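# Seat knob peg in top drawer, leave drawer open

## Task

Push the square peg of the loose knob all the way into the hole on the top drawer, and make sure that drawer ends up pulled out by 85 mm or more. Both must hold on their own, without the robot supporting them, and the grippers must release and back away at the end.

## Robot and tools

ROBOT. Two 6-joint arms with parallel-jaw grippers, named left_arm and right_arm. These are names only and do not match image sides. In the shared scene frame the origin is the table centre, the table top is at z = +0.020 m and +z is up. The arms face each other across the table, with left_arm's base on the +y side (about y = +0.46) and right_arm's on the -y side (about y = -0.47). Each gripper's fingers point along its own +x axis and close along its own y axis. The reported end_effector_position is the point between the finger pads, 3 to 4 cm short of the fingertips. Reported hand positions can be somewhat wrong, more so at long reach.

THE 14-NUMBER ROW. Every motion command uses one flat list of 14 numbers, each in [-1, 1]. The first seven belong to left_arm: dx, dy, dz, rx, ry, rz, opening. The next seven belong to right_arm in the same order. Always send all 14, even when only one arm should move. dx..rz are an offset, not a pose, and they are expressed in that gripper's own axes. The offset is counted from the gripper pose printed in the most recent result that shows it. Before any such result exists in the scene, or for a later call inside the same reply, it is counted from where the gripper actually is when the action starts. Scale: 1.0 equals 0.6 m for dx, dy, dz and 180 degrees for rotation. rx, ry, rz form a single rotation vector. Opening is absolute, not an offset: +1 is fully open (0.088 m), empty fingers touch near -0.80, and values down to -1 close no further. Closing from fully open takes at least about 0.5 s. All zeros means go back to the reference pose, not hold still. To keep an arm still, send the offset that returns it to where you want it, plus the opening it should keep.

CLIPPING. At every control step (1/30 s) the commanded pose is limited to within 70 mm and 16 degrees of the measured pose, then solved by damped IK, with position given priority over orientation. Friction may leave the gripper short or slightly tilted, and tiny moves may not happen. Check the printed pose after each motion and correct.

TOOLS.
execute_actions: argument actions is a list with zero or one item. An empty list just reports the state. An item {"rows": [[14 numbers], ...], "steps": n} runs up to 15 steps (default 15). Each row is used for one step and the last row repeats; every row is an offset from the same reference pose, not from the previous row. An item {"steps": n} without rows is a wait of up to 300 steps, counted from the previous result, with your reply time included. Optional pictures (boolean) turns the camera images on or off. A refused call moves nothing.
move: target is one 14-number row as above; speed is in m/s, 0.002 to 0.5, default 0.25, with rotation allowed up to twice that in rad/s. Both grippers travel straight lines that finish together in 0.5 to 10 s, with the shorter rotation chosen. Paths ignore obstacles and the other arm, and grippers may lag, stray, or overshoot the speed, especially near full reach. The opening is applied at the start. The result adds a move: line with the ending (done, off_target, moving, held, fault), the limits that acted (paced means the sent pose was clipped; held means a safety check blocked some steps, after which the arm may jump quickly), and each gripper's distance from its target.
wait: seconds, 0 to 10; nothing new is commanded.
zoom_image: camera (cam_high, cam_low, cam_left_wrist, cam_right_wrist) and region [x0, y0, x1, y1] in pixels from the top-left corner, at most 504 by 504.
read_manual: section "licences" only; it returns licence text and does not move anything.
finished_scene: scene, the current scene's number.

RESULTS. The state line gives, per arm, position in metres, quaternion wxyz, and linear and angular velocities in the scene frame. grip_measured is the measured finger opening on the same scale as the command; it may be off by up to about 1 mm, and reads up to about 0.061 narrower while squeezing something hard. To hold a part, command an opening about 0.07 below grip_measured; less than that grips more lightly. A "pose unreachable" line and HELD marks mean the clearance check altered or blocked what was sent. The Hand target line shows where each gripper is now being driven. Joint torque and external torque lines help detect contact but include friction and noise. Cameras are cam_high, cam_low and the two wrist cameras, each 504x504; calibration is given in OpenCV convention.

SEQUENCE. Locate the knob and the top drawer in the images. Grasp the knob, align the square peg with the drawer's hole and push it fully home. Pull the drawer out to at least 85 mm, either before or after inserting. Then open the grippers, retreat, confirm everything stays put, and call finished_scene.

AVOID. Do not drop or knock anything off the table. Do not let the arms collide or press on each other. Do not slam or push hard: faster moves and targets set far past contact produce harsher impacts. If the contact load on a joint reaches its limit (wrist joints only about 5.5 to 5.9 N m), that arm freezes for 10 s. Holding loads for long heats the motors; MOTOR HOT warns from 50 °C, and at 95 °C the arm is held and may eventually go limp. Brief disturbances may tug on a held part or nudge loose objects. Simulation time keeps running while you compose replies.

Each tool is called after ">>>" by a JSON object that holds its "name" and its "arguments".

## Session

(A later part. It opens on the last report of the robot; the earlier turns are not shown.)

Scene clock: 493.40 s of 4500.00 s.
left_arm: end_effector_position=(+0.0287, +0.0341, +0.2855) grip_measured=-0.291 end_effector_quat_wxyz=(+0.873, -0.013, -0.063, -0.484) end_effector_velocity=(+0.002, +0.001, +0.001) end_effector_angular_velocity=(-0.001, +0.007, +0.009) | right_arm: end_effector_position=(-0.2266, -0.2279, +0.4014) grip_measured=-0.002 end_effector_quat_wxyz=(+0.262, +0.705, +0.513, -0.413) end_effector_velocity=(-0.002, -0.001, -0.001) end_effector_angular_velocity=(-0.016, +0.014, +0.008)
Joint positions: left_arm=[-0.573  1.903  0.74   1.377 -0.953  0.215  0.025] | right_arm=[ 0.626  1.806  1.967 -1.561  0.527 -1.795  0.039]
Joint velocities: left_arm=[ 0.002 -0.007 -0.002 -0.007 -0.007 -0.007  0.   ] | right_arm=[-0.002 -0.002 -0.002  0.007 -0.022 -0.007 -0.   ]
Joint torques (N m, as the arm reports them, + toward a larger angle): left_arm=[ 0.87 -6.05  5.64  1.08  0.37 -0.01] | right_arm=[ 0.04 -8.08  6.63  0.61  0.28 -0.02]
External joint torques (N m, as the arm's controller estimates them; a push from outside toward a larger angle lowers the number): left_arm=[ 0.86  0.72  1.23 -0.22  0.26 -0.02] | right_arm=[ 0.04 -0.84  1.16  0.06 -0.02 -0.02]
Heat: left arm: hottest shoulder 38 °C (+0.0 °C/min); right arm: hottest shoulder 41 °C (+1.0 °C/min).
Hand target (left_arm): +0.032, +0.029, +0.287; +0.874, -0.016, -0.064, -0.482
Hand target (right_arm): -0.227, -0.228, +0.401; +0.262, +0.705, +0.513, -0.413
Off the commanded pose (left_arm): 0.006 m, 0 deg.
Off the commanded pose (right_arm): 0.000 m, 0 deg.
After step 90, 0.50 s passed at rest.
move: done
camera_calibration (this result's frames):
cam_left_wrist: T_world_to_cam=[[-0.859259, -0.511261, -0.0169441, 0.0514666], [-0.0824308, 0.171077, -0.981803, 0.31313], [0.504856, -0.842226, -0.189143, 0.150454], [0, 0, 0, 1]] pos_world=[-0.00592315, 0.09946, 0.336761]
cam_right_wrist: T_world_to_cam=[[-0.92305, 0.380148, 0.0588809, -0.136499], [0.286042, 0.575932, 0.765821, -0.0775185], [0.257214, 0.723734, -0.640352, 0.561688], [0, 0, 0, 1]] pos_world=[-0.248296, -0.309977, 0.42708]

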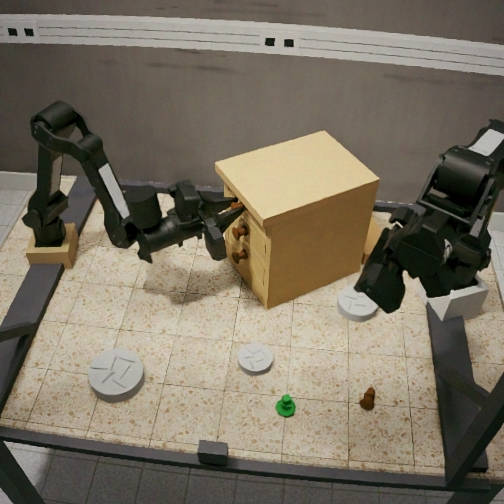

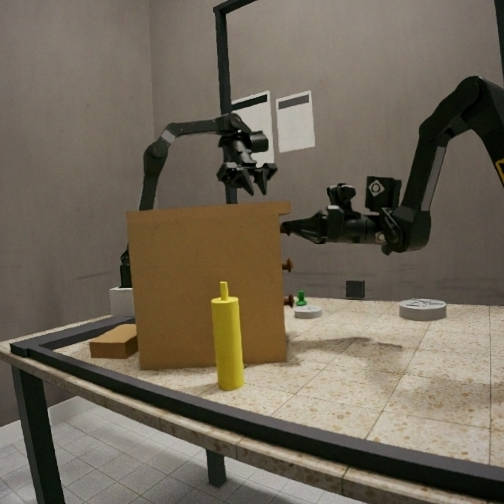

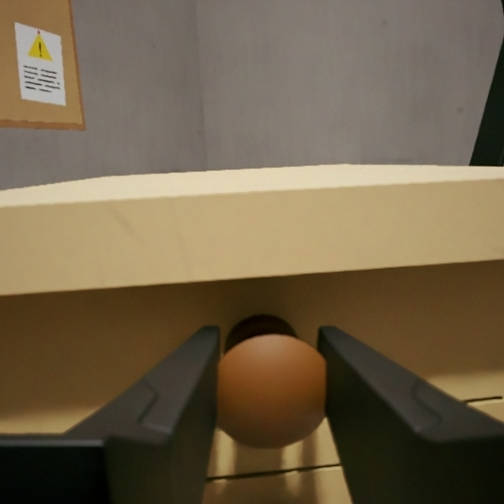

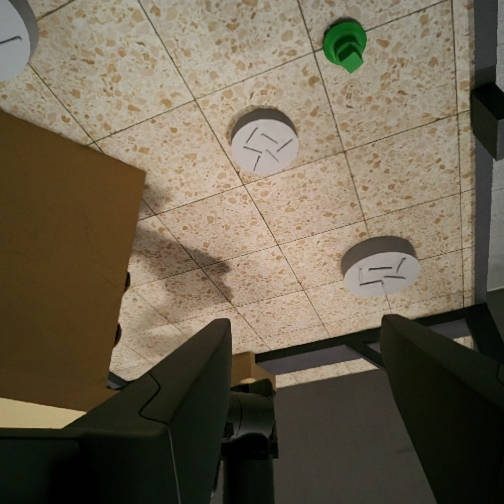

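>>> {"name": "move", "arguments": {"target": [0.018,0,0,0,0,0.005,-0.4,0,0,0,0,0,0,0.0], "speed": 0.015}}

>>> {"name": "zoom_image", "arguments": {"camera": "cam_low", "region": [250,170,370,290]}}

Scene clock: 497.70 s of 4500.00 s.
left_arm: end_effector_position=(+0.0294, +0.0307, +0.2862) grip_measured=-0.292 end_effector_quat_wxyz=(+0.873, -0.011, -0.063, -0.483) end_effector_velocity=(+0.000, +0.001, -0.001) end_effector_angular_velocity=(+0.003, +0.005, +0.004) | right_arm: end_effector_position=(-0.2266, -0.2279, +0.4014) grip_measured=-0.002 end_effector_quat_wxyz=(+0.262, +0.705, +0.513, -0.413) end_effector_velocity=(+0.000, -0.002, +0.001) end_effector_angular_velocity=(-0.008, -0.002, +0.010)
Joint positions: left_arm=[-0.568  1.907  0.755  1.362 -0.951  0.214  0.025] | right_arm=[ 0.626  1.806  1.967 -1.561  0.527 -1.795  0.039]
Joint velocities: left_arm=[-0.002 -0.002 -0.002 -0.007 -0.007 -0.007 -0.   ] | right_arm=[ 0.002 -0.002  0.002 -0.007 -0.007 -0.007  0.   ]
Joint torques (N m, as the arm reports them, + toward a larger angle): left_arm=[ 1.12 -5.59  6.    1.06  0.24 -0.06] | right_arm=[ 0.02 -8.08  6.57  0.61  0.28 -0.01]
External joint torques (N m, as the arm's controller estimates them; a push from outside toward a larger angle lowers the number): left_arm=[ 1.08  1.24  1.53 -0.24  0.13 -0.07] | right_arm=[-0.01 -0.81  1.07  0.05 -0.02 -0.01]
Heat: left arm: hottest shoulder 37 °C (-2.0 °C/min); right arm: hottest shoulder 41 °C (+1.0 °C/min).
Hand target (left_arm): +0.034, +0.025, +0.287; +0.876, -0.014, -0.063, -0.477
Hand target (right_arm): -0.227, -0.228, +0.401; +0.262, +0.705, +0.513, -0.413
Off the commanded pose (left_arm): 0.008 m, 1 deg.
Off the commanded pose (right_arm): 0.000 m, 0 deg.
After step 90, 0.37 s passed at rest.
move: done
camera_calibration (this result's frames):
cam_left_wrist: T_world_to_cam=[[-0.857716, -0.513742, -0.0197996, 0.0511854], [-0.0816783, 0.174186, -0.98132, 0.314178], [0.507594, -0.840077, -0.191364, 0.147838], [0, 0, 0, 1]] pos_world=[-0.00547734, 0.0957656, 0.337613]
cam_right_wrist: T_world_to_cam=[[-0.92305, 0.380148, 0.0588809, -0.136499], [0.286042, 0.575932, 0.765821, -0.0775185], [0.257214, 0.723734, -0.640352, 0.561688], [0, 0, 0, 1]] pos_world=[-0.248296, -0.309977, 0.42708]

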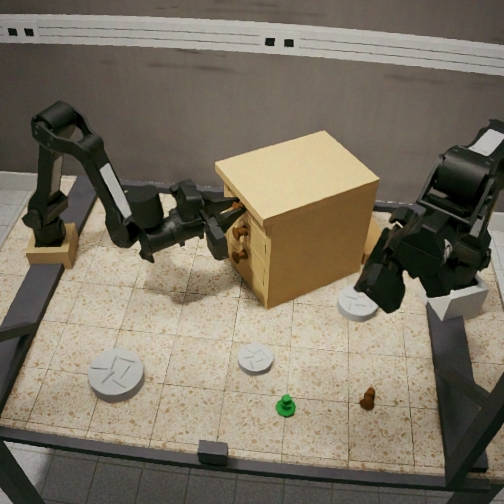

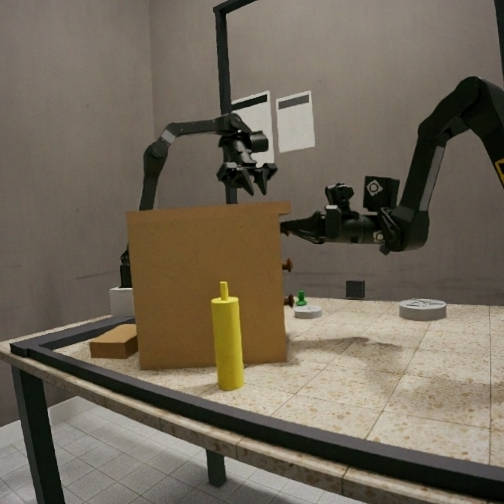

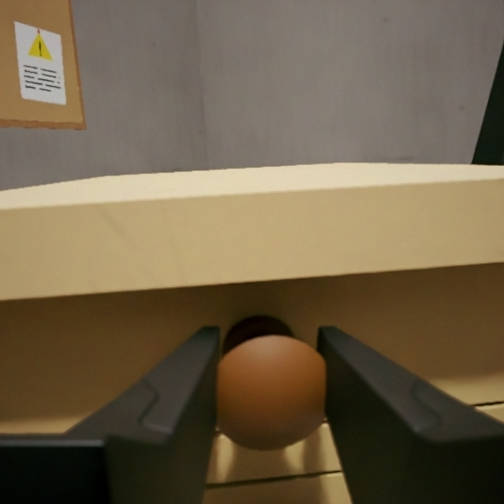

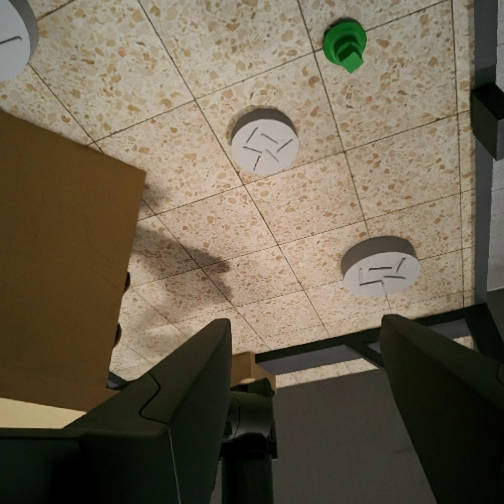

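Region (250, 170, 370, 290) of cam_low's 504x504 image, scaled by 4.200, with more detail than that image has.

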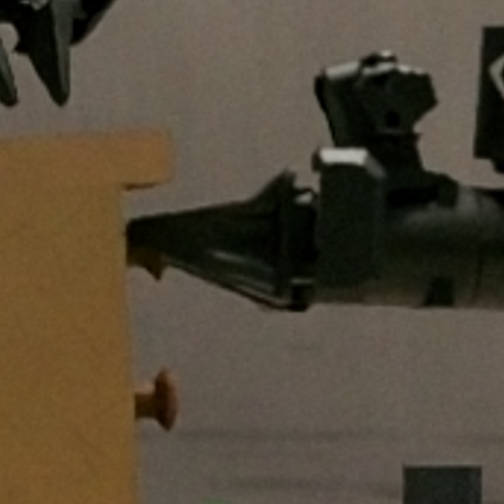

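>>> {"name": "execute_actions", "arguments": {"actions": [{"rows":[[0,0,0,0,0,0,0.3,0,0,0,0,0,0,0.0]],"steps":12}], "pictures": false}}

>>> {"name": "move", "arguments": {"target": [-0.09,0,0,0,0,0,0.3,0,0,0,0,0,0,0.0], "speed": 0.08}}

>>> {"name": "zoom_image", "arguments": {"camera": "cam_low", "region": [250,170,370,290]}}

>>> {"name": "zoom_image", "arguments": {"camera": "cam_high", "region": [190,170,290,270]}}

Scene clock: 504.50 s of 4500.00 s.
left_arm: end_effector_position=(+0.0297, +0.0306, +0.2860) grip_measured=+0.268 end_effector_quat_wxyz=(+0.873, -0.011, -0.063, -0.483) end_effector_velocity=(+0.000, +0.001, +0.001) end_effector_angular_velocity=(+0.007, -0.006, +0.006) | right_arm: end_effector_position=(-0.2266, -0.2279, +0.4014) grip_measured=-0.002 end_effector_quat_wxyz=(+0.262, +0.705, +0.513, -0.413) end_effector_velocity=(-0.000, -0.000, +0.002) end_effector_angular_velocity=(-0.011, +0.022, +0.003)
Joint positions: left_arm=[-0.567  1.907  0.755  1.361 -0.951  0.214  0.052] | right_arm=[ 0.626  1.806  1.967 -1.561  0.527 -1.795  0.039]
Joint velocities: left_arm=[-0.002 -0.007 -0.002 -0.007 -0.007  0.007  0.012] | right_arm=[-0.007 -0.007  0.002  0.007 -0.022 -0.007 -0.   ]
Joint torques (N m, as the arm reports them, + toward a larger angle): left_arm=[ 0.01 -6.85  4.14  1.33  0.09  0.02] | right_arm=[ 0.03 -8.07  6.6   0.61  0.28 -0.02]
External joint torques (N m, as the arm's controller estimates them; a push from outside toward a larger angle lowers the number): left_arm=[ 0.01  0.06 -0.35  0.02 -0.02  0.01] | right_arm=[ 0.06 -0.75  1.07  0.06 -0.02 -0.02]
Heat: left arm: hottest shoulder 37 °C (-2.0 °C/min); right arm: hottest shoulder 41 °C (+1.0 °C/min).
Hand target (left_arm): +0.029, +0.031, +0.286; +0.873, -0.011, -0.063, -0.483
Hand target (right_arm): -0.227, -0.228, +0.401; +0.262, +0.705, +0.513, -0.413
Off the commanded pose (left_arm): 0.000 m, 0 deg.
Off the commanded pose (right_arm): 0.000 m, 0 deg.
Steps of this call (steps 1 to 90: nothing new was sent; then 3.40 s passed at rest; steps 91 to 102: all 12 steps of this action). Readings (end_effector_position):
91: left_arm (+0.0294, +0.0306, +0.2861) | right_arm (-0.2266, -0.2279, +0.4014)
92: left_arm (+0.0295, +0.0306, +0.2860) | right_arm (-0.2266, -0.2279, +0.4014)
94: left_arm (+0.0297, +0.0306, +0.2860) | right_arm (-0.2266, -0.2279, +0.4014)
98: left_arm (+0.0297, +0.0306, +0.2860) | right_arm (-0.2266, -0.2279, +0.4014)
102: the state above

Scene clock: 505.93 s of 4500.00 s.
left_arm: end_effector_position=(+0.0015, +0.0728, +0.2745) grip_measured=+0.297 end_effector_quat_wxyz=(+0.873, -0.004, -0.063, -0.483) end_effector_velocity=(-0.002, +0.004, +0.000) end_effector_angular_velocity=(+0.003, -0.003, -0.004) | right_arm: end_effector_position=(-0.2266, -0.2279, +0.4014) grip_measured=-0.002 end_effector_quat_wxyz=(+0.262, +0.705, +0.513, -0.413) end_effector_velocity=(+0.002, -0.001, -0.001) end_effector_angular_velocity=(-0.013, -0.014, +0.018)
Joint positions: left_arm=[-0.708  1.891  0.64   1.498 -1.087  0.273  0.054] | right_arm=[ 0.626  1.806  1.967 -1.561  0.527 -1.795  0.039]
Joint velocities: left_arm=[-0.012 -0.007 -0.012  0.007 -0.007  0.007 -0.   ] | right_arm=[-0.002 -0.002 -0.002 -0.007 -0.007 -0.022 -0.   ]
Joint torques (N m, as the arm reports them, + toward a larger angle): left_arm=[-0.19 -8.1   2.87  1.48  0.    0.13] | right_arm=[ 0.01 -8.1   6.59  0.6   0.27 -0.03]
External joint torques (N m, as the arm's controller estimates them; a push from outside toward a larger angle lowers the number): left_arm=[-0.18 -1.85 -1.11  0.27 -0.15  0.13] | right_arm=[ 0.01 -0.86  1.13  0.06 -0.03 -0.03]
Heat: left arm: hottest shoulder 37 °C (-2.0 °C/min); right arm: hottest shoulder 41 °C (+1.0 °C/min).
Hand target (left_arm): +0.002, +0.076, +0.279; +0.874, -0.010, -0.062, -0.483
Hand target (right_arm): -0.227, -0.228, +0.401; +0.262, +0.705, +0.513, -0.413
Off the commanded pose (left_arm): 0.006 m, 1 deg.
Off the commanded pose (right_arm): 0.000 m, 0 deg.
move: done
camera_calibration (this result's frames):
cam_left_wrist: T_world_to_cam=[[-0.857544, -0.513444, -0.031524, 0.0518383], [-0.0758155, 0.186763, -0.979475, 0.29165], [0.508793, -0.837553, -0.199084, 0.197116], [0, 0, 0, 1]] pos_world=[-0.0337261, 0.137242, 0.32654]
cam_right_wrist: T_world_to_cam=[[-0.92305, 0.380148, 0.0588809, -0.136499], [0.286042, 0.575932, 0.765821, -0.0775185], [0.257214, 0.723734, -0.640352, 0.561688], [0, 0, 0, 1]] pos_world=[-0.248296, -0.309977, 0.42708]

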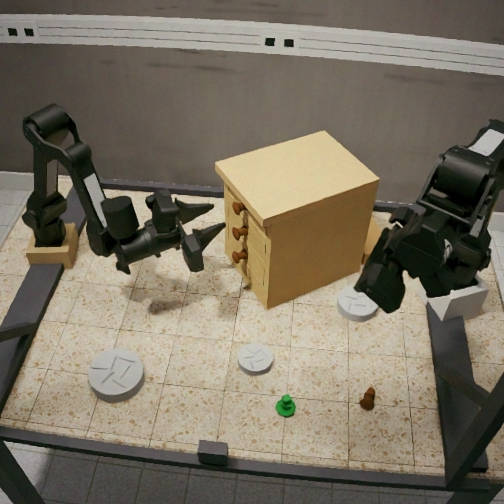

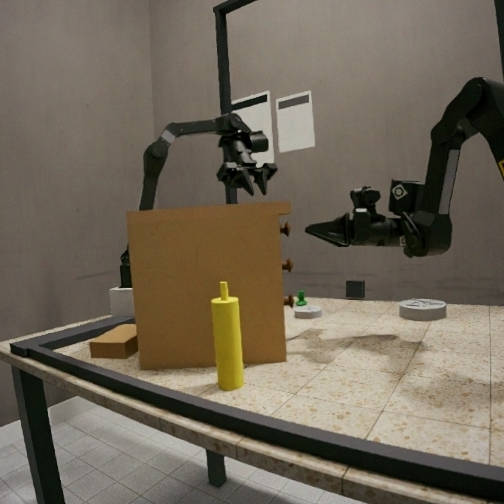

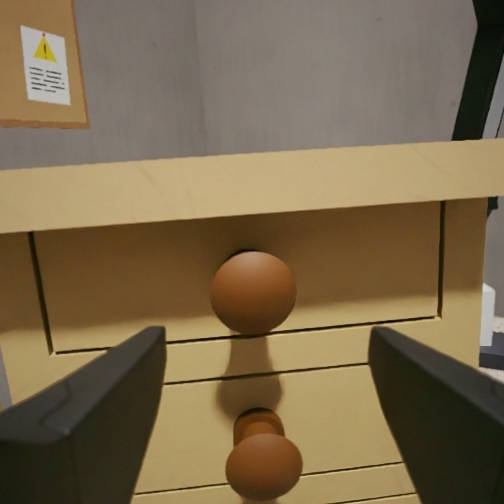

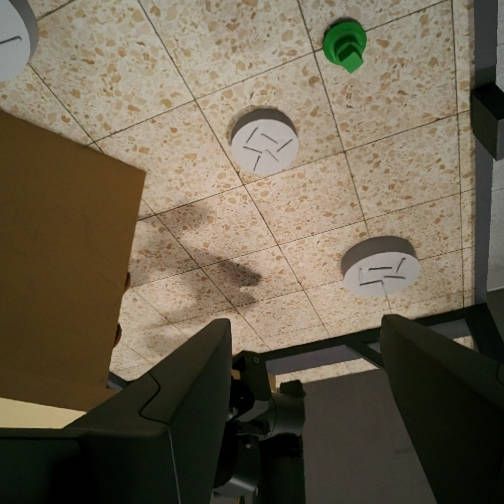

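Region (250, 170, 370, 290) of cam_low's 504x504 image, scaled by 4.200, with more detail than that image has.

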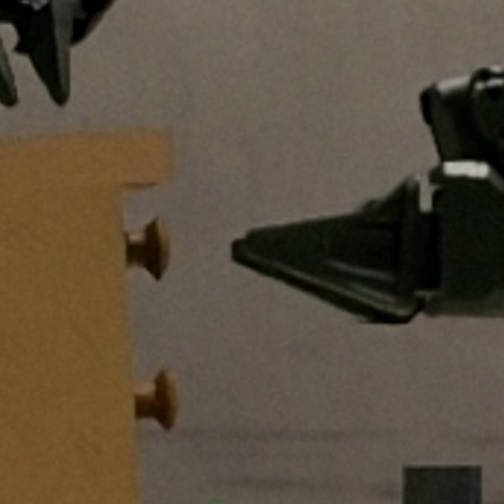

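Region (190, 170, 290, 270) of cam_high's 504x504 image, scaled by 5.040, with more detail than that image has.

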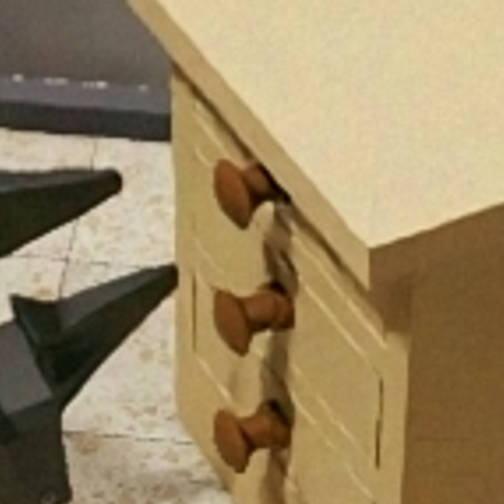

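>>> {"name": "execute_actions", "arguments": {"actions": [{"rows":[[0,0,0,0,0,0,-0.85,0,0,0,0,0,0,0.0]],"steps":14}], "pictures": false}}

>>> {"name": "move", "arguments": {"target": [0.065,0.002,0,0,0,0,-0.85,0,0,0,0,0,0,0.0], "speed": 0.025}}

>>> {"name": "zoom_image", "arguments": {"camera": "cam_low", "region": [250,170,370,290]}}

Scene clock: 511.67 s of 4500.00 s.
left_arm: end_effector_position=(+0.0013, +0.0731, +0.2745) grip_measured=-0.778 end_effector_quat_wxyz=(+0.873, -0.004, -0.063, -0.483) end_effector_velocity=(+0.002, +0.001, +0.001) end_effector_angular_velocity=(-0.009, +0.012, +0.009) | right_arm: end_effector_position=(-0.2266, -0.2279, +0.4014) grip_measured=-0.002 end_effector_quat_wxyz=(+0.262, +0.705, +0.513, -0.413) end_effector_velocity=(+0.003, +0.000, +0.000) end_effector_angular_velocity=(+0.001, -0.014, +0.003)
Joint positions: left_arm=[-0.709  1.891  0.639  1.5   -1.089  0.274  0.001] | right_arm=[ 0.626  1.806  1.967 -1.561  0.527 -1.795  0.039]
Joint velocities: left_arm=[ 0.002 -0.002 -0.002  0.007 -0.007 -0.007 -0.   ] | right_arm=[-0.002 -0.002 -0.002 -0.007  0.007 -0.007  0.   ]
Joint torques (N m, as the arm reports them, + toward a larger angle): left_arm=[ 0.15 -6.37  3.56  1.08  0.17  0.02] | right_arm=[ 0.01 -8.12  6.58  0.6   0.27 -0.03]
External joint torques (N m, as the arm's controller estimates them; a push from outside toward a larger angle lowers the number): left_arm=[ 0.12 -0.11 -0.43 -0.13  0.03  0.02] | right_arm=[ 0.03 -0.86  1.11  0.07 -0.04 -0.03]
Heat: left arm: hottest shoulder 38 °C (-1.0 °C/min); right arm: hottest shoulder 41 °C (+0.0 °C/min).
Hand target (left_arm): +0.001, +0.073, +0.274; +0.873, -0.004, -0.063, -0.483
Hand target (right_arm): -0.227, -0.228, +0.401; +0.262, +0.705, +0.513, -0.413
Off the commanded pose (left_arm): 0.000 m, 0 deg.
Off the commanded pose (right_arm): 0.000 m, 0 deg.
Steps of this call (steps 1 to 90: nothing new was sent; then 2.27 s passed at rest; steps 91 to 104: all 14 steps of this action). Readings (end_effector_position):
91: left_arm (+0.0013, +0.0731, +0.2745) | right_arm (-0.2266, -0.2279, +0.4014)
92: left_arm (+0.0013, +0.0731, +0.2745) | right_arm (-0.2266, -0.2279, +0.4014)
94: left_arm (+0.0013, +0.0731, +0.2745) | right_arm (-0.2266, -0.2279, +0.4014)
98: left_arm (+0.0013, +0.0731, +0.2745) | right_arm (-0.2266, -0.2279, +0.4014)
104: the state above

Scene clock: 513.70 s of 4500.00 s.
left_arm: end_effector_position=(+0.0200, +0.0469, +0.2796) grip_measured=-0.778 end_effector_quat_wxyz=(+0.873, -0.004, -0.063, -0.484) end_effector_velocity=(+0.001, -0.001, -0.004) end_effector_angular_velocity=(+0.017, -0.002, +0.009) | right_arm: end_effector_position=(-0.2266, -0.2279, +0.4014) grip_measured=-0.002 end_effector_quat_wxyz=(+0.262, +0.705, +0.513, -0.413) end_effector_velocity=(+0.002, +0.003, +0.001) end_effector_angular_velocity=(+0.009, -0.001, -0.002)
Joint positions: left_arm=[-0.614  1.895  0.701  1.404 -0.995  0.231  0.001] | right_arm=[ 0.626  1.806  1.967 -1.561  0.527 -1.795  0.039]
Joint velocities: left_arm=[ 0.002  0.002  0.002 -0.022 -0.007 -0.007 -0.   ] | right_arm=[-0.007 -0.002 -0.002  0.007  0.007 -0.007  0.   ]
Joint torques (N m, as the arm reports them, + toward a larger angle): left_arm=[ 1.1  -5.23  5.78  0.94  0.54 -0.07] | right_arm=[-0.02 -8.09  6.61  0.61  0.28 -0.02]
External joint torques (N m, as the arm's controller estimates them; a push from outside toward a larger angle lowers the number): left_arm=[ 1.05  1.3   1.51 -0.33  0.42 -0.08] | right_arm=[ 0.02 -0.81  1.13  0.07 -0.03 -0.02]
Heat: left arm: hottest shoulder 38 °C (-1.0 °C/min); right arm: hottest shoulder 41 °C (+0.0 °C/min).
Hand target (left_arm): +0.022, +0.041, +0.279; +0.873, -0.005, -0.063, -0.483
Hand target (right_arm): -0.227, -0.228, +0.401; +0.262, +0.705, +0.513, -0.413
Off the commanded pose (left_arm): 0.007 m, 0 deg.
Off the commanded pose (right_arm): 0.000 m, 0 deg.
move: done
camera_calibration (this result's frames):
cam_left_wrist: T_world_to_cam=[[-0.858579, -0.511685, -0.031952, 0.0546198], [-0.0751261, 0.187218, -0.979441, 0.302922], [0.507147, -0.838527, -0.199183, 0.167102], [0, 0, 0, 1]] pos_world=[-0.0150926, 0.111355, 0.331723]
cam_right_wrist: T_world_to_cam=[[-0.92305, 0.380148, 0.0588809, -0.136499], [0.286042, 0.575932, 0.765821, -0.0775185], [0.257214, 0.723734, -0.640352, 0.561688], [0, 0, 0, 1]] pos_world=[-0.248296, -0.309977, 0.42708]

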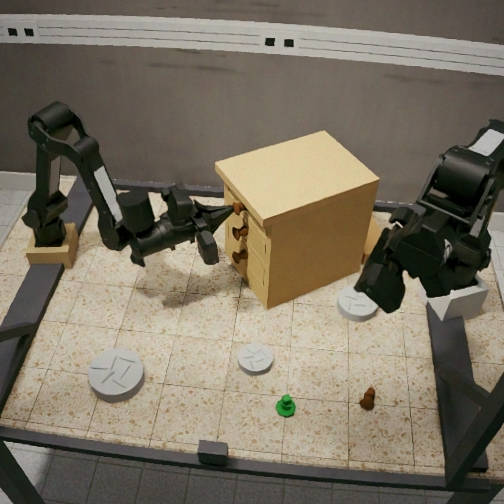

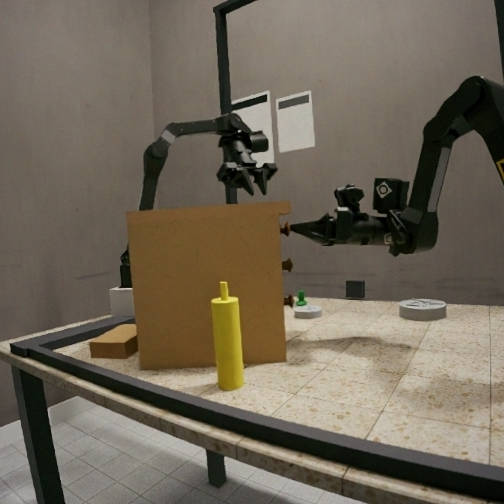

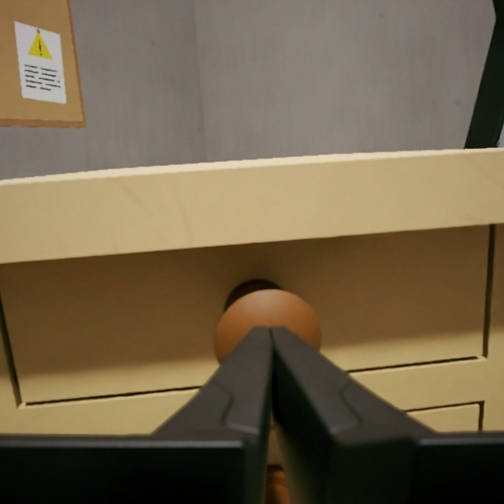

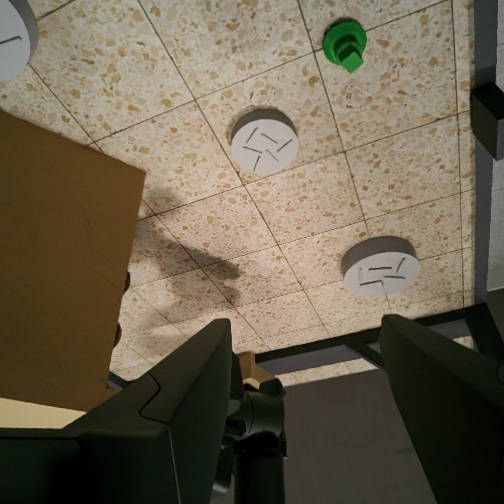

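Region (250, 170, 370, 290) of cam_low's 504x504 image, scaled by 4.200, with more detail than that image has.

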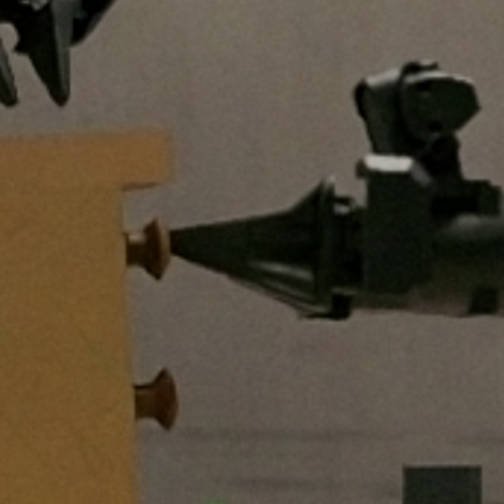

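>>> {"name": "move", "arguments": {"target": [0.03,0,0,0,0,0,-0.85,0,0,0,0,0,0,0.0], "speed": 0.02}}

>>> {"name": "zoom_image", "arguments": {"camera": "cam_low", "region": [250,170,370,290]}}

Scene clock: 518.60 s of 4500.00 s.
left_arm: end_effector_position=(+0.0180, +0.0441, +0.2782) grip_measured=-0.778 end_effector_quat_wxyz=(+0.869, -0.001, -0.061, -0.491) end_effector_velocity=(+0.002, +0.002, +0.000) end_effector_angular_velocity=(-0.015, +0.034, +0.015) | right_arm: end_effector_position=(-0.2266, -0.2279, +0.4014) grip_measured=-0.002 end_effector_quat_wxyz=(+0.262, +0.705, +0.513, -0.413) end_effector_velocity=(+0.002, +0.003, +0.003) end_effector_angular_velocity=(+0.011, +0.003, -0.002)
Joint positions: left_arm=[-0.613  1.895  0.707  1.38  -0.98   0.219  0.001] | right_arm=[ 0.626  1.806  1.967 -1.561  0.527 -1.795  0.039]
Joint velocities: left_arm=[-0.002 -0.007 -0.002 -0.007 -0.022 -0.037 -0.   ] | right_arm=[-0.007 -0.007 -0.002  0.007  0.007 -0.007 -0.   ]
Joint torques (N m, as the arm reports them, + toward a larger angle): left_arm=[ 3.18 -5.27  7.36  0.26  1.17 -0.05] | right_arm=[ 0.02 -8.1   6.62  0.61  0.29 -0.02]
External joint torques (N m, as the arm's controller estimates them; a push from outside toward a larger angle lowers the number): left_arm=[ 3.16  1.36  3.03 -1.04  1.07 -0.05] | right_arm=[ 0.06 -0.77  1.09  0.06 -0.02 -0.02]
Heat: left arm: hottest shoulder 37 °C (-2.0 °C/min); right arm: hottest shoulder 41 °C (+0.0 °C/min).
Hand target (left_arm): +0.030, +0.033, +0.282; +0.873, -0.004, -0.063, -0.484
Hand target (right_arm): -0.227, -0.228, +0.401; +0.262, +0.705, +0.513, -0.413
Off the commanded pose (left_arm): 0.017 m, 1 deg.
Off the commanded pose (right_arm): 0.000 m, 0 deg.
After step 90, 0.77 s passed at rest.
move: off_target (left_arm)
camera_calibration (this result's frames):
cam_left_wrist: T_world_to_cam=[[-0.865633, -0.499333, -0.0366978, 0.052392], [-0.0720899, 0.196834, -0.977783, 0.300928], [0.495463, -0.843755, -0.206383, 0.167979], [0, 0, 0, 1]] pos_world=[-0.0161811, 0.108661, 0.330833]
cam_right_wrist: T_world_to_cam=[[-0.92305, 0.380148, 0.0588809, -0.136499], [0.286042, 0.575932, 0.765821, -0.0775185], [0.257214, 0.723734, -0.640352, 0.561688], [0, 0, 0, 1]] pos_world=[-0.248296, -0.309977, 0.42708]

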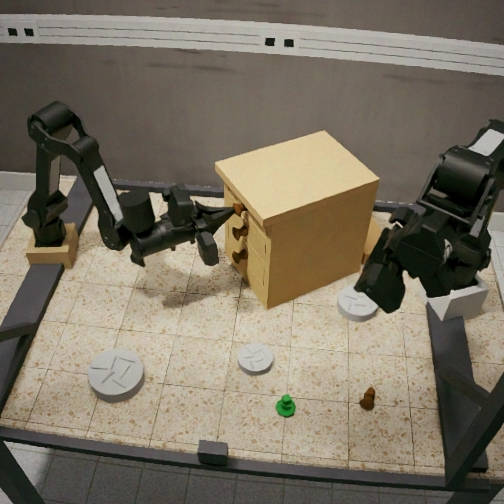

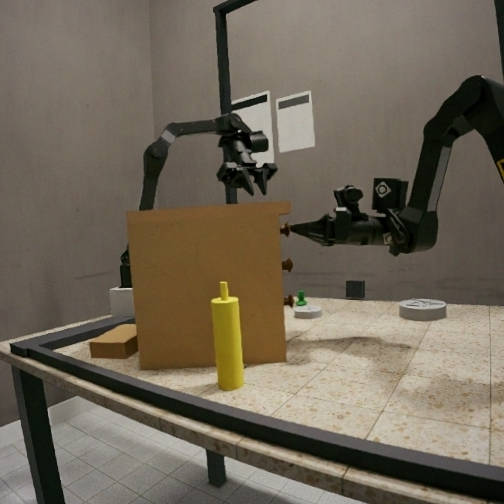

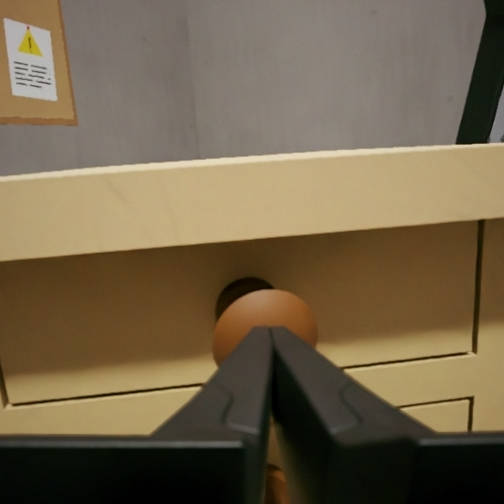

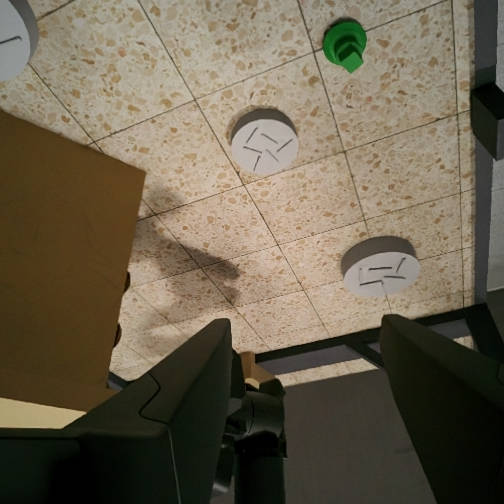

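Region (250, 170, 370, 290) of cam_low's 504x504 image, scaled by 4.200, with more detail than that image has.

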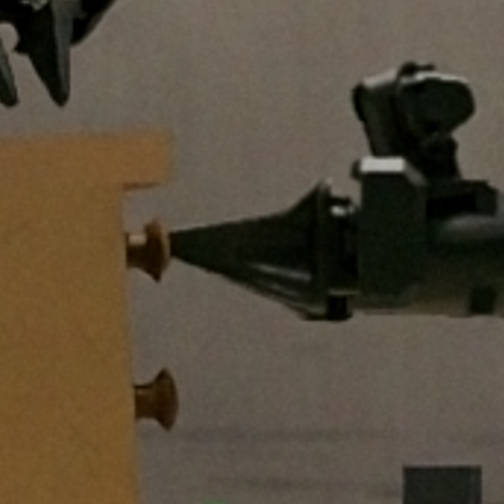

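>>> {"name": "move", "arguments": {"target": [0.042,0.008,0,0,0,0,-0.85,0,0,0,0,0,0,0.0], "speed": 0.02}}

>>> {"name": "zoom_image", "arguments": {"camera": "cam_low", "region": [250,170,370,290]}}

Scene clock: 524.43 s of 4500.00 s.
left_arm: end_effector_position=(+0.0114, +0.0399, +0.2758) grip_measured=-0.778 end_effector_quat_wxyz=(+0.857, +0.005, -0.060, -0.512) end_effector_velocity=(-0.004, +0.000, -0.001) end_effector_angular_velocity=(+0.010, -0.011, -0.014) | right_arm: end_effector_position=(-0.2266, -0.2279, +0.4014) grip_measured=-0.002 end_effector_quat_wxyz=(+0.262, +0.705, +0.513, -0.413) end_effector_velocity=(+0.005, -0.003, +0.000) end_effector_angular_velocity=(-0.018, -0.022, +0.018)
Joint positions: left_arm=[-0.613  1.893  0.708  1.35  -0.933  0.203  0.001] | right_arm=[ 0.626  1.806  1.967 -1.561  0.527 -1.795  0.039]
Joint velocities: left_arm=[-0.007 -0.002 -0.002 -0.007  0.007  0.007 -0.   ] | right_arm=[-0.002 -0.007 -0.002 -0.022 -0.007 -0.022 -0.   ]
Joint torques (N m, as the arm reports them, + toward a larger angle): left_arm=[ 5.15 -5.65  7.74  0.24  0.83 -0.08] | right_arm=[ 0.03 -8.12  6.61  0.61  0.29 -0.02]
External joint torques (N m, as the arm's controller estimates them; a push from outside toward a larger angle lowers the number): left_arm=[ 5.18  1.01  3.35 -1.1   0.73 -0.08] | right_arm=[ 0.02 -0.8   1.14  0.09  0.   -0.02]
Heat: left arm: hottest shoulder 37 °C (-2.0 °C/min); right arm: hottest shoulder 41 °C (+0.0 °C/min).
Hand target (left_arm): +0.035, +0.028, +0.281; +0.869, -0.000, -0.061, -0.491
Hand target (right_arm): -0.227, -0.228, +0.401; +0.262, +0.705, +0.513, -0.413
Off the commanded pose (left_arm): 0.028 m, 3 deg.
Off the commanded pose (right_arm): 0.000 m, 0 deg.
After step 90, 1.33 s passed at rest.
move: off_target (left_arm)
camera_calibration (this result's frames):
cam_left_wrist: T_world_to_cam=[[-0.888616, -0.456199, -0.0473724, 0.0459698], [-0.0569346, 0.212205, -0.975565, 0.297524], [0.455104, -0.864206, -0.214542, 0.170745], [0, 0, 0, 1]] pos_world=[-0.019918, 0.105394, 0.329064]
cam_right_wrist: T_world_to_cam=[[-0.92305, 0.380148, 0.0588809, -0.136499], [0.286042, 0.575932, 0.765821, -0.0775185], [0.257214, 0.723734, -0.640352, 0.561688], [0, 0, 0, 1]] pos_world=[-0.248296, -0.309977, 0.42708]

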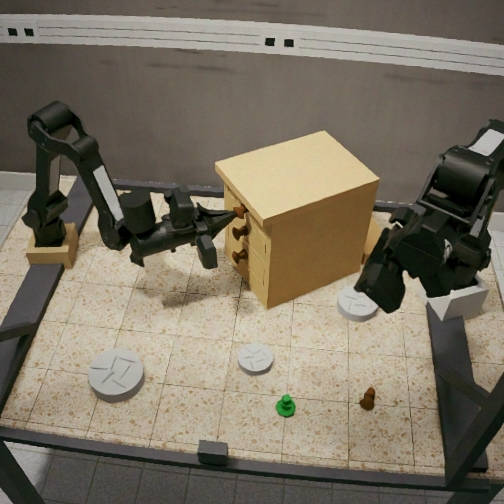

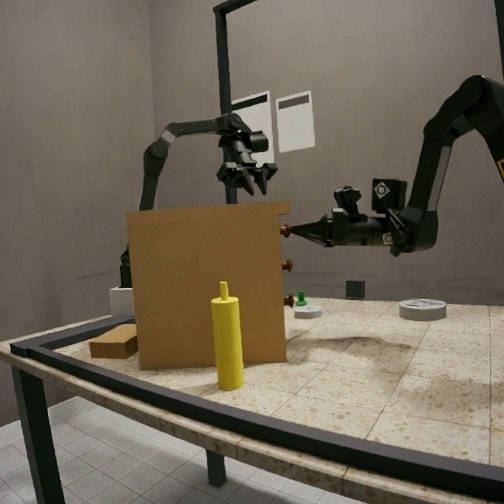

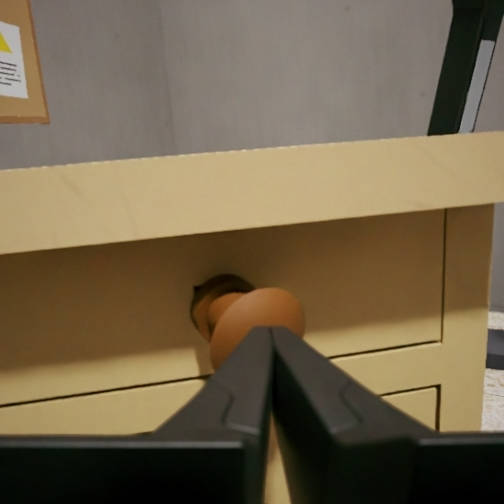

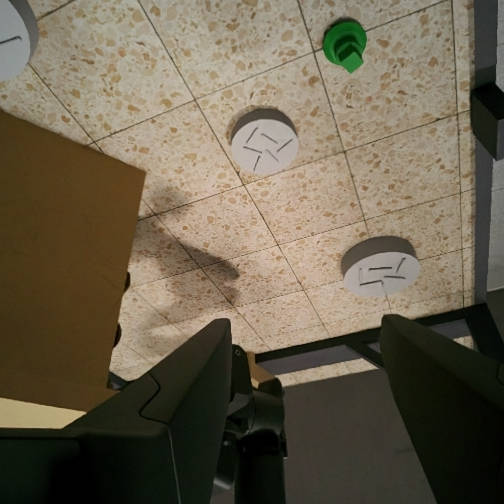

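Region (250, 170, 370, 290) of cam_low's 504x504 image, scaled by 4.200, with more detail than that image has.

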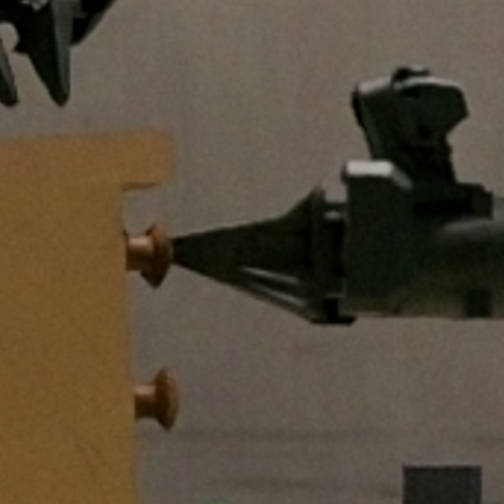

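>>> {"name": "move", "arguments": {"target": [-0.06,0.03,0.005,0,0,0.02,0.3,0,0,0,0,0,0,0.0], "speed": 0.06}}

>>> {"name": "zoom_image", "arguments": {"camera": "cam_left_wrist", "region": [170,220,330,380]}}

>>> {"name": "zoom_image", "arguments": {"camera": "cam_high", "region": [200,180,280,260]}}

>>> {"name": "zoom_image", "arguments": {"camera": "cam_low", "region": [260,200,340,280]}}

Scene clock: 531.40 s of 4500.00 s.
left_arm: end_effector_position=(+0.0098, +0.0770, +0.2719) grip_measured=+0.297 end_effector_quat_wxyz=(+0.872, +0.009, -0.060, -0.486) end_effector_velocity=(-0.002, +0.004, +0.000) end_effector_angular_velocity=(-0.005, +0.009, -0.006) | right_arm: end_effector_position=(-0.2266, -0.2279, +0.4014) grip_measured=-0.002 end_effector_quat_wxyz=(+0.262, +0.705, +0.513, -0.413) end_effector_velocity=(+0.000, +0.002, +0.001) end_effector_angular_velocity=(+0.009, -0.001, +0.003)
Joint positions: left_arm=[-0.69   1.851  0.602  1.449 -1.068  0.249  0.054] | right_arm=[ 0.626  1.806  1.967 -1.561  0.527 -1.795  0.039]
Joint velocities: left_arm=[-0.012 -0.007 -0.012  0.007 -0.007 -0.007 -0.   ] | right_arm=[-0.002 -0.002 -0.002  0.007  0.007 -0.007 -0.   ]
Joint torques (N m, as the arm reports them, + toward a larger angle): left_arm=[-0.5  -7.67  2.75  1.49 -0.16  0.13] | right_arm=[ 0.02 -8.08  6.58  0.61  0.28 -0.03]
External joint torques (N m, as the arm's controller estimates them; a push from outside toward a larger angle lowers the number): left_arm=[-0.46 -1.62 -1.28  0.24 -0.28  0.12] | right_arm=[ 0.03 -0.78  1.07  0.06 -0.02 -0.03]
Heat: left arm: hottest shoulder 37 °C (-1.0 °C/min); right arm: hottest shoulder 41 °C (+0.0 °C/min).
Hand target (left_arm): +0.010, +0.080, +0.276; +0.872, +0.003, -0.060, -0.485
Hand target (right_arm): -0.227, -0.228, +0.401; +0.262, +0.705, +0.513, -0.413
Off the commanded pose (left_arm): 0.006 m, 1 deg.
Off the commanded pose (right_arm): 0.000 m, 0 deg.
After step 90, 2.90 s passed at rest.
move: done
camera_calibration (this result's frames):
cam_left_wrist: T_world_to_cam=[[-0.859286, -0.508965, -0.0508259, 0.065999], [-0.0680295, 0.212205, -0.974854, 0.285747], [0.506952, -0.834221, -0.216969, 0.200484], [0, 0, 0, 1]] pos_world=[-0.0254847, 0.140203, 0.325415]
cam_right_wrist: T_world_to_cam=[[-0.92305, 0.380148, 0.0588809, -0.136499], [0.286042, 0.575932, 0.765821, -0.0775185], [0.257214, 0.723734, -0.640352, 0.561688], [0, 0, 0, 1]] pos_world=[-0.248296, -0.309977, 0.42708]

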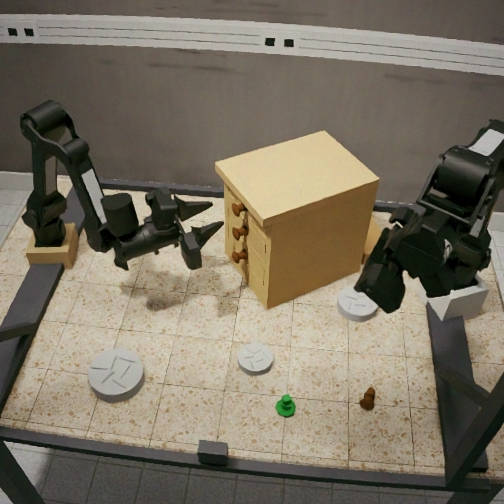

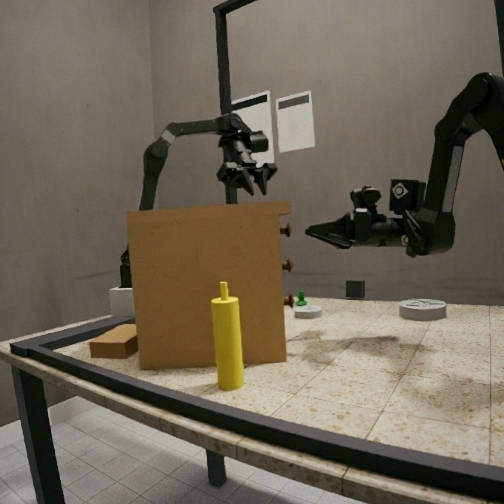

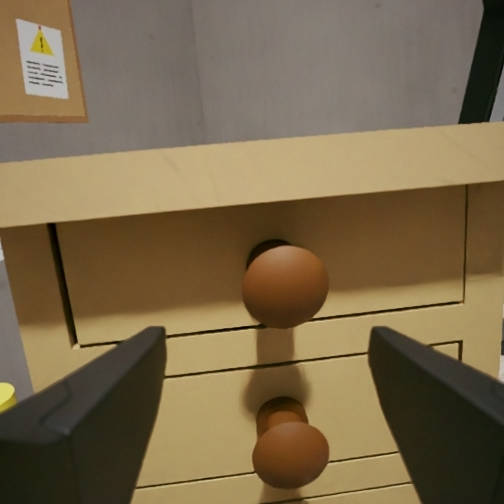

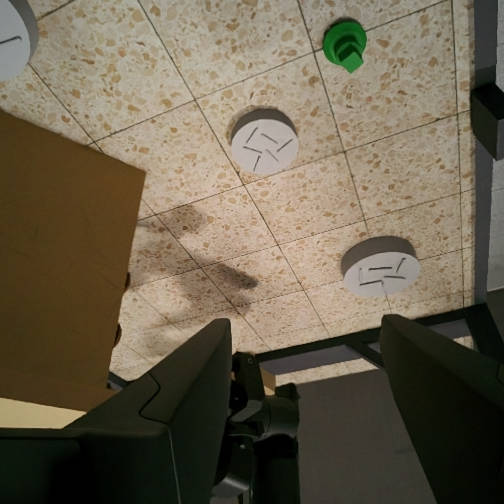

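Region (170, 220, 330, 380) of cam_left_wrist's 504x504 image, scaled by 3.150, with more detail than that image has.

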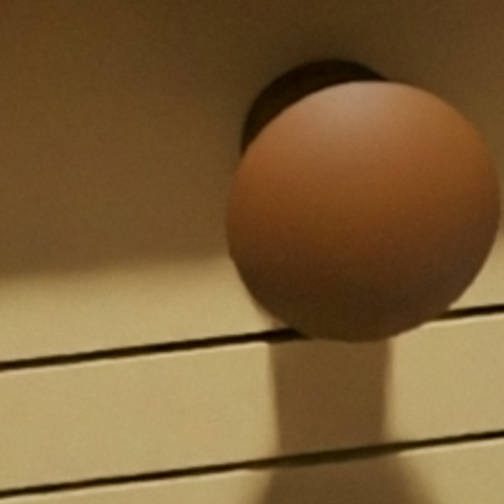

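Region (200, 180, 280, 260) of cam_high's 504x504 image, scaled by 6.300, with more detail than that image has.

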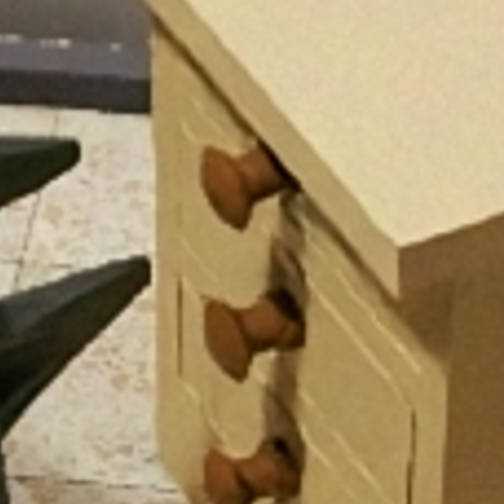

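Region (260, 200, 340, 280) of cam_low's 504x504 image, scaled by 6.300, with more detail than that image has.

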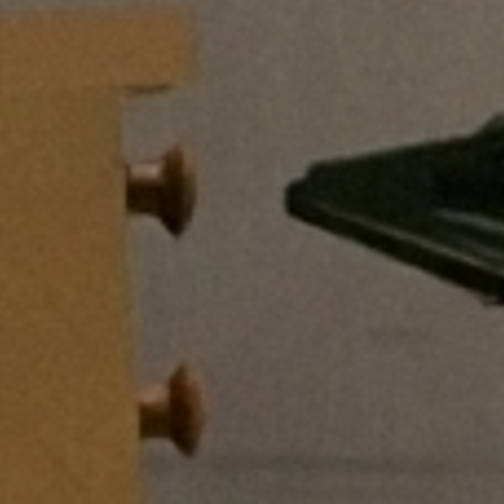

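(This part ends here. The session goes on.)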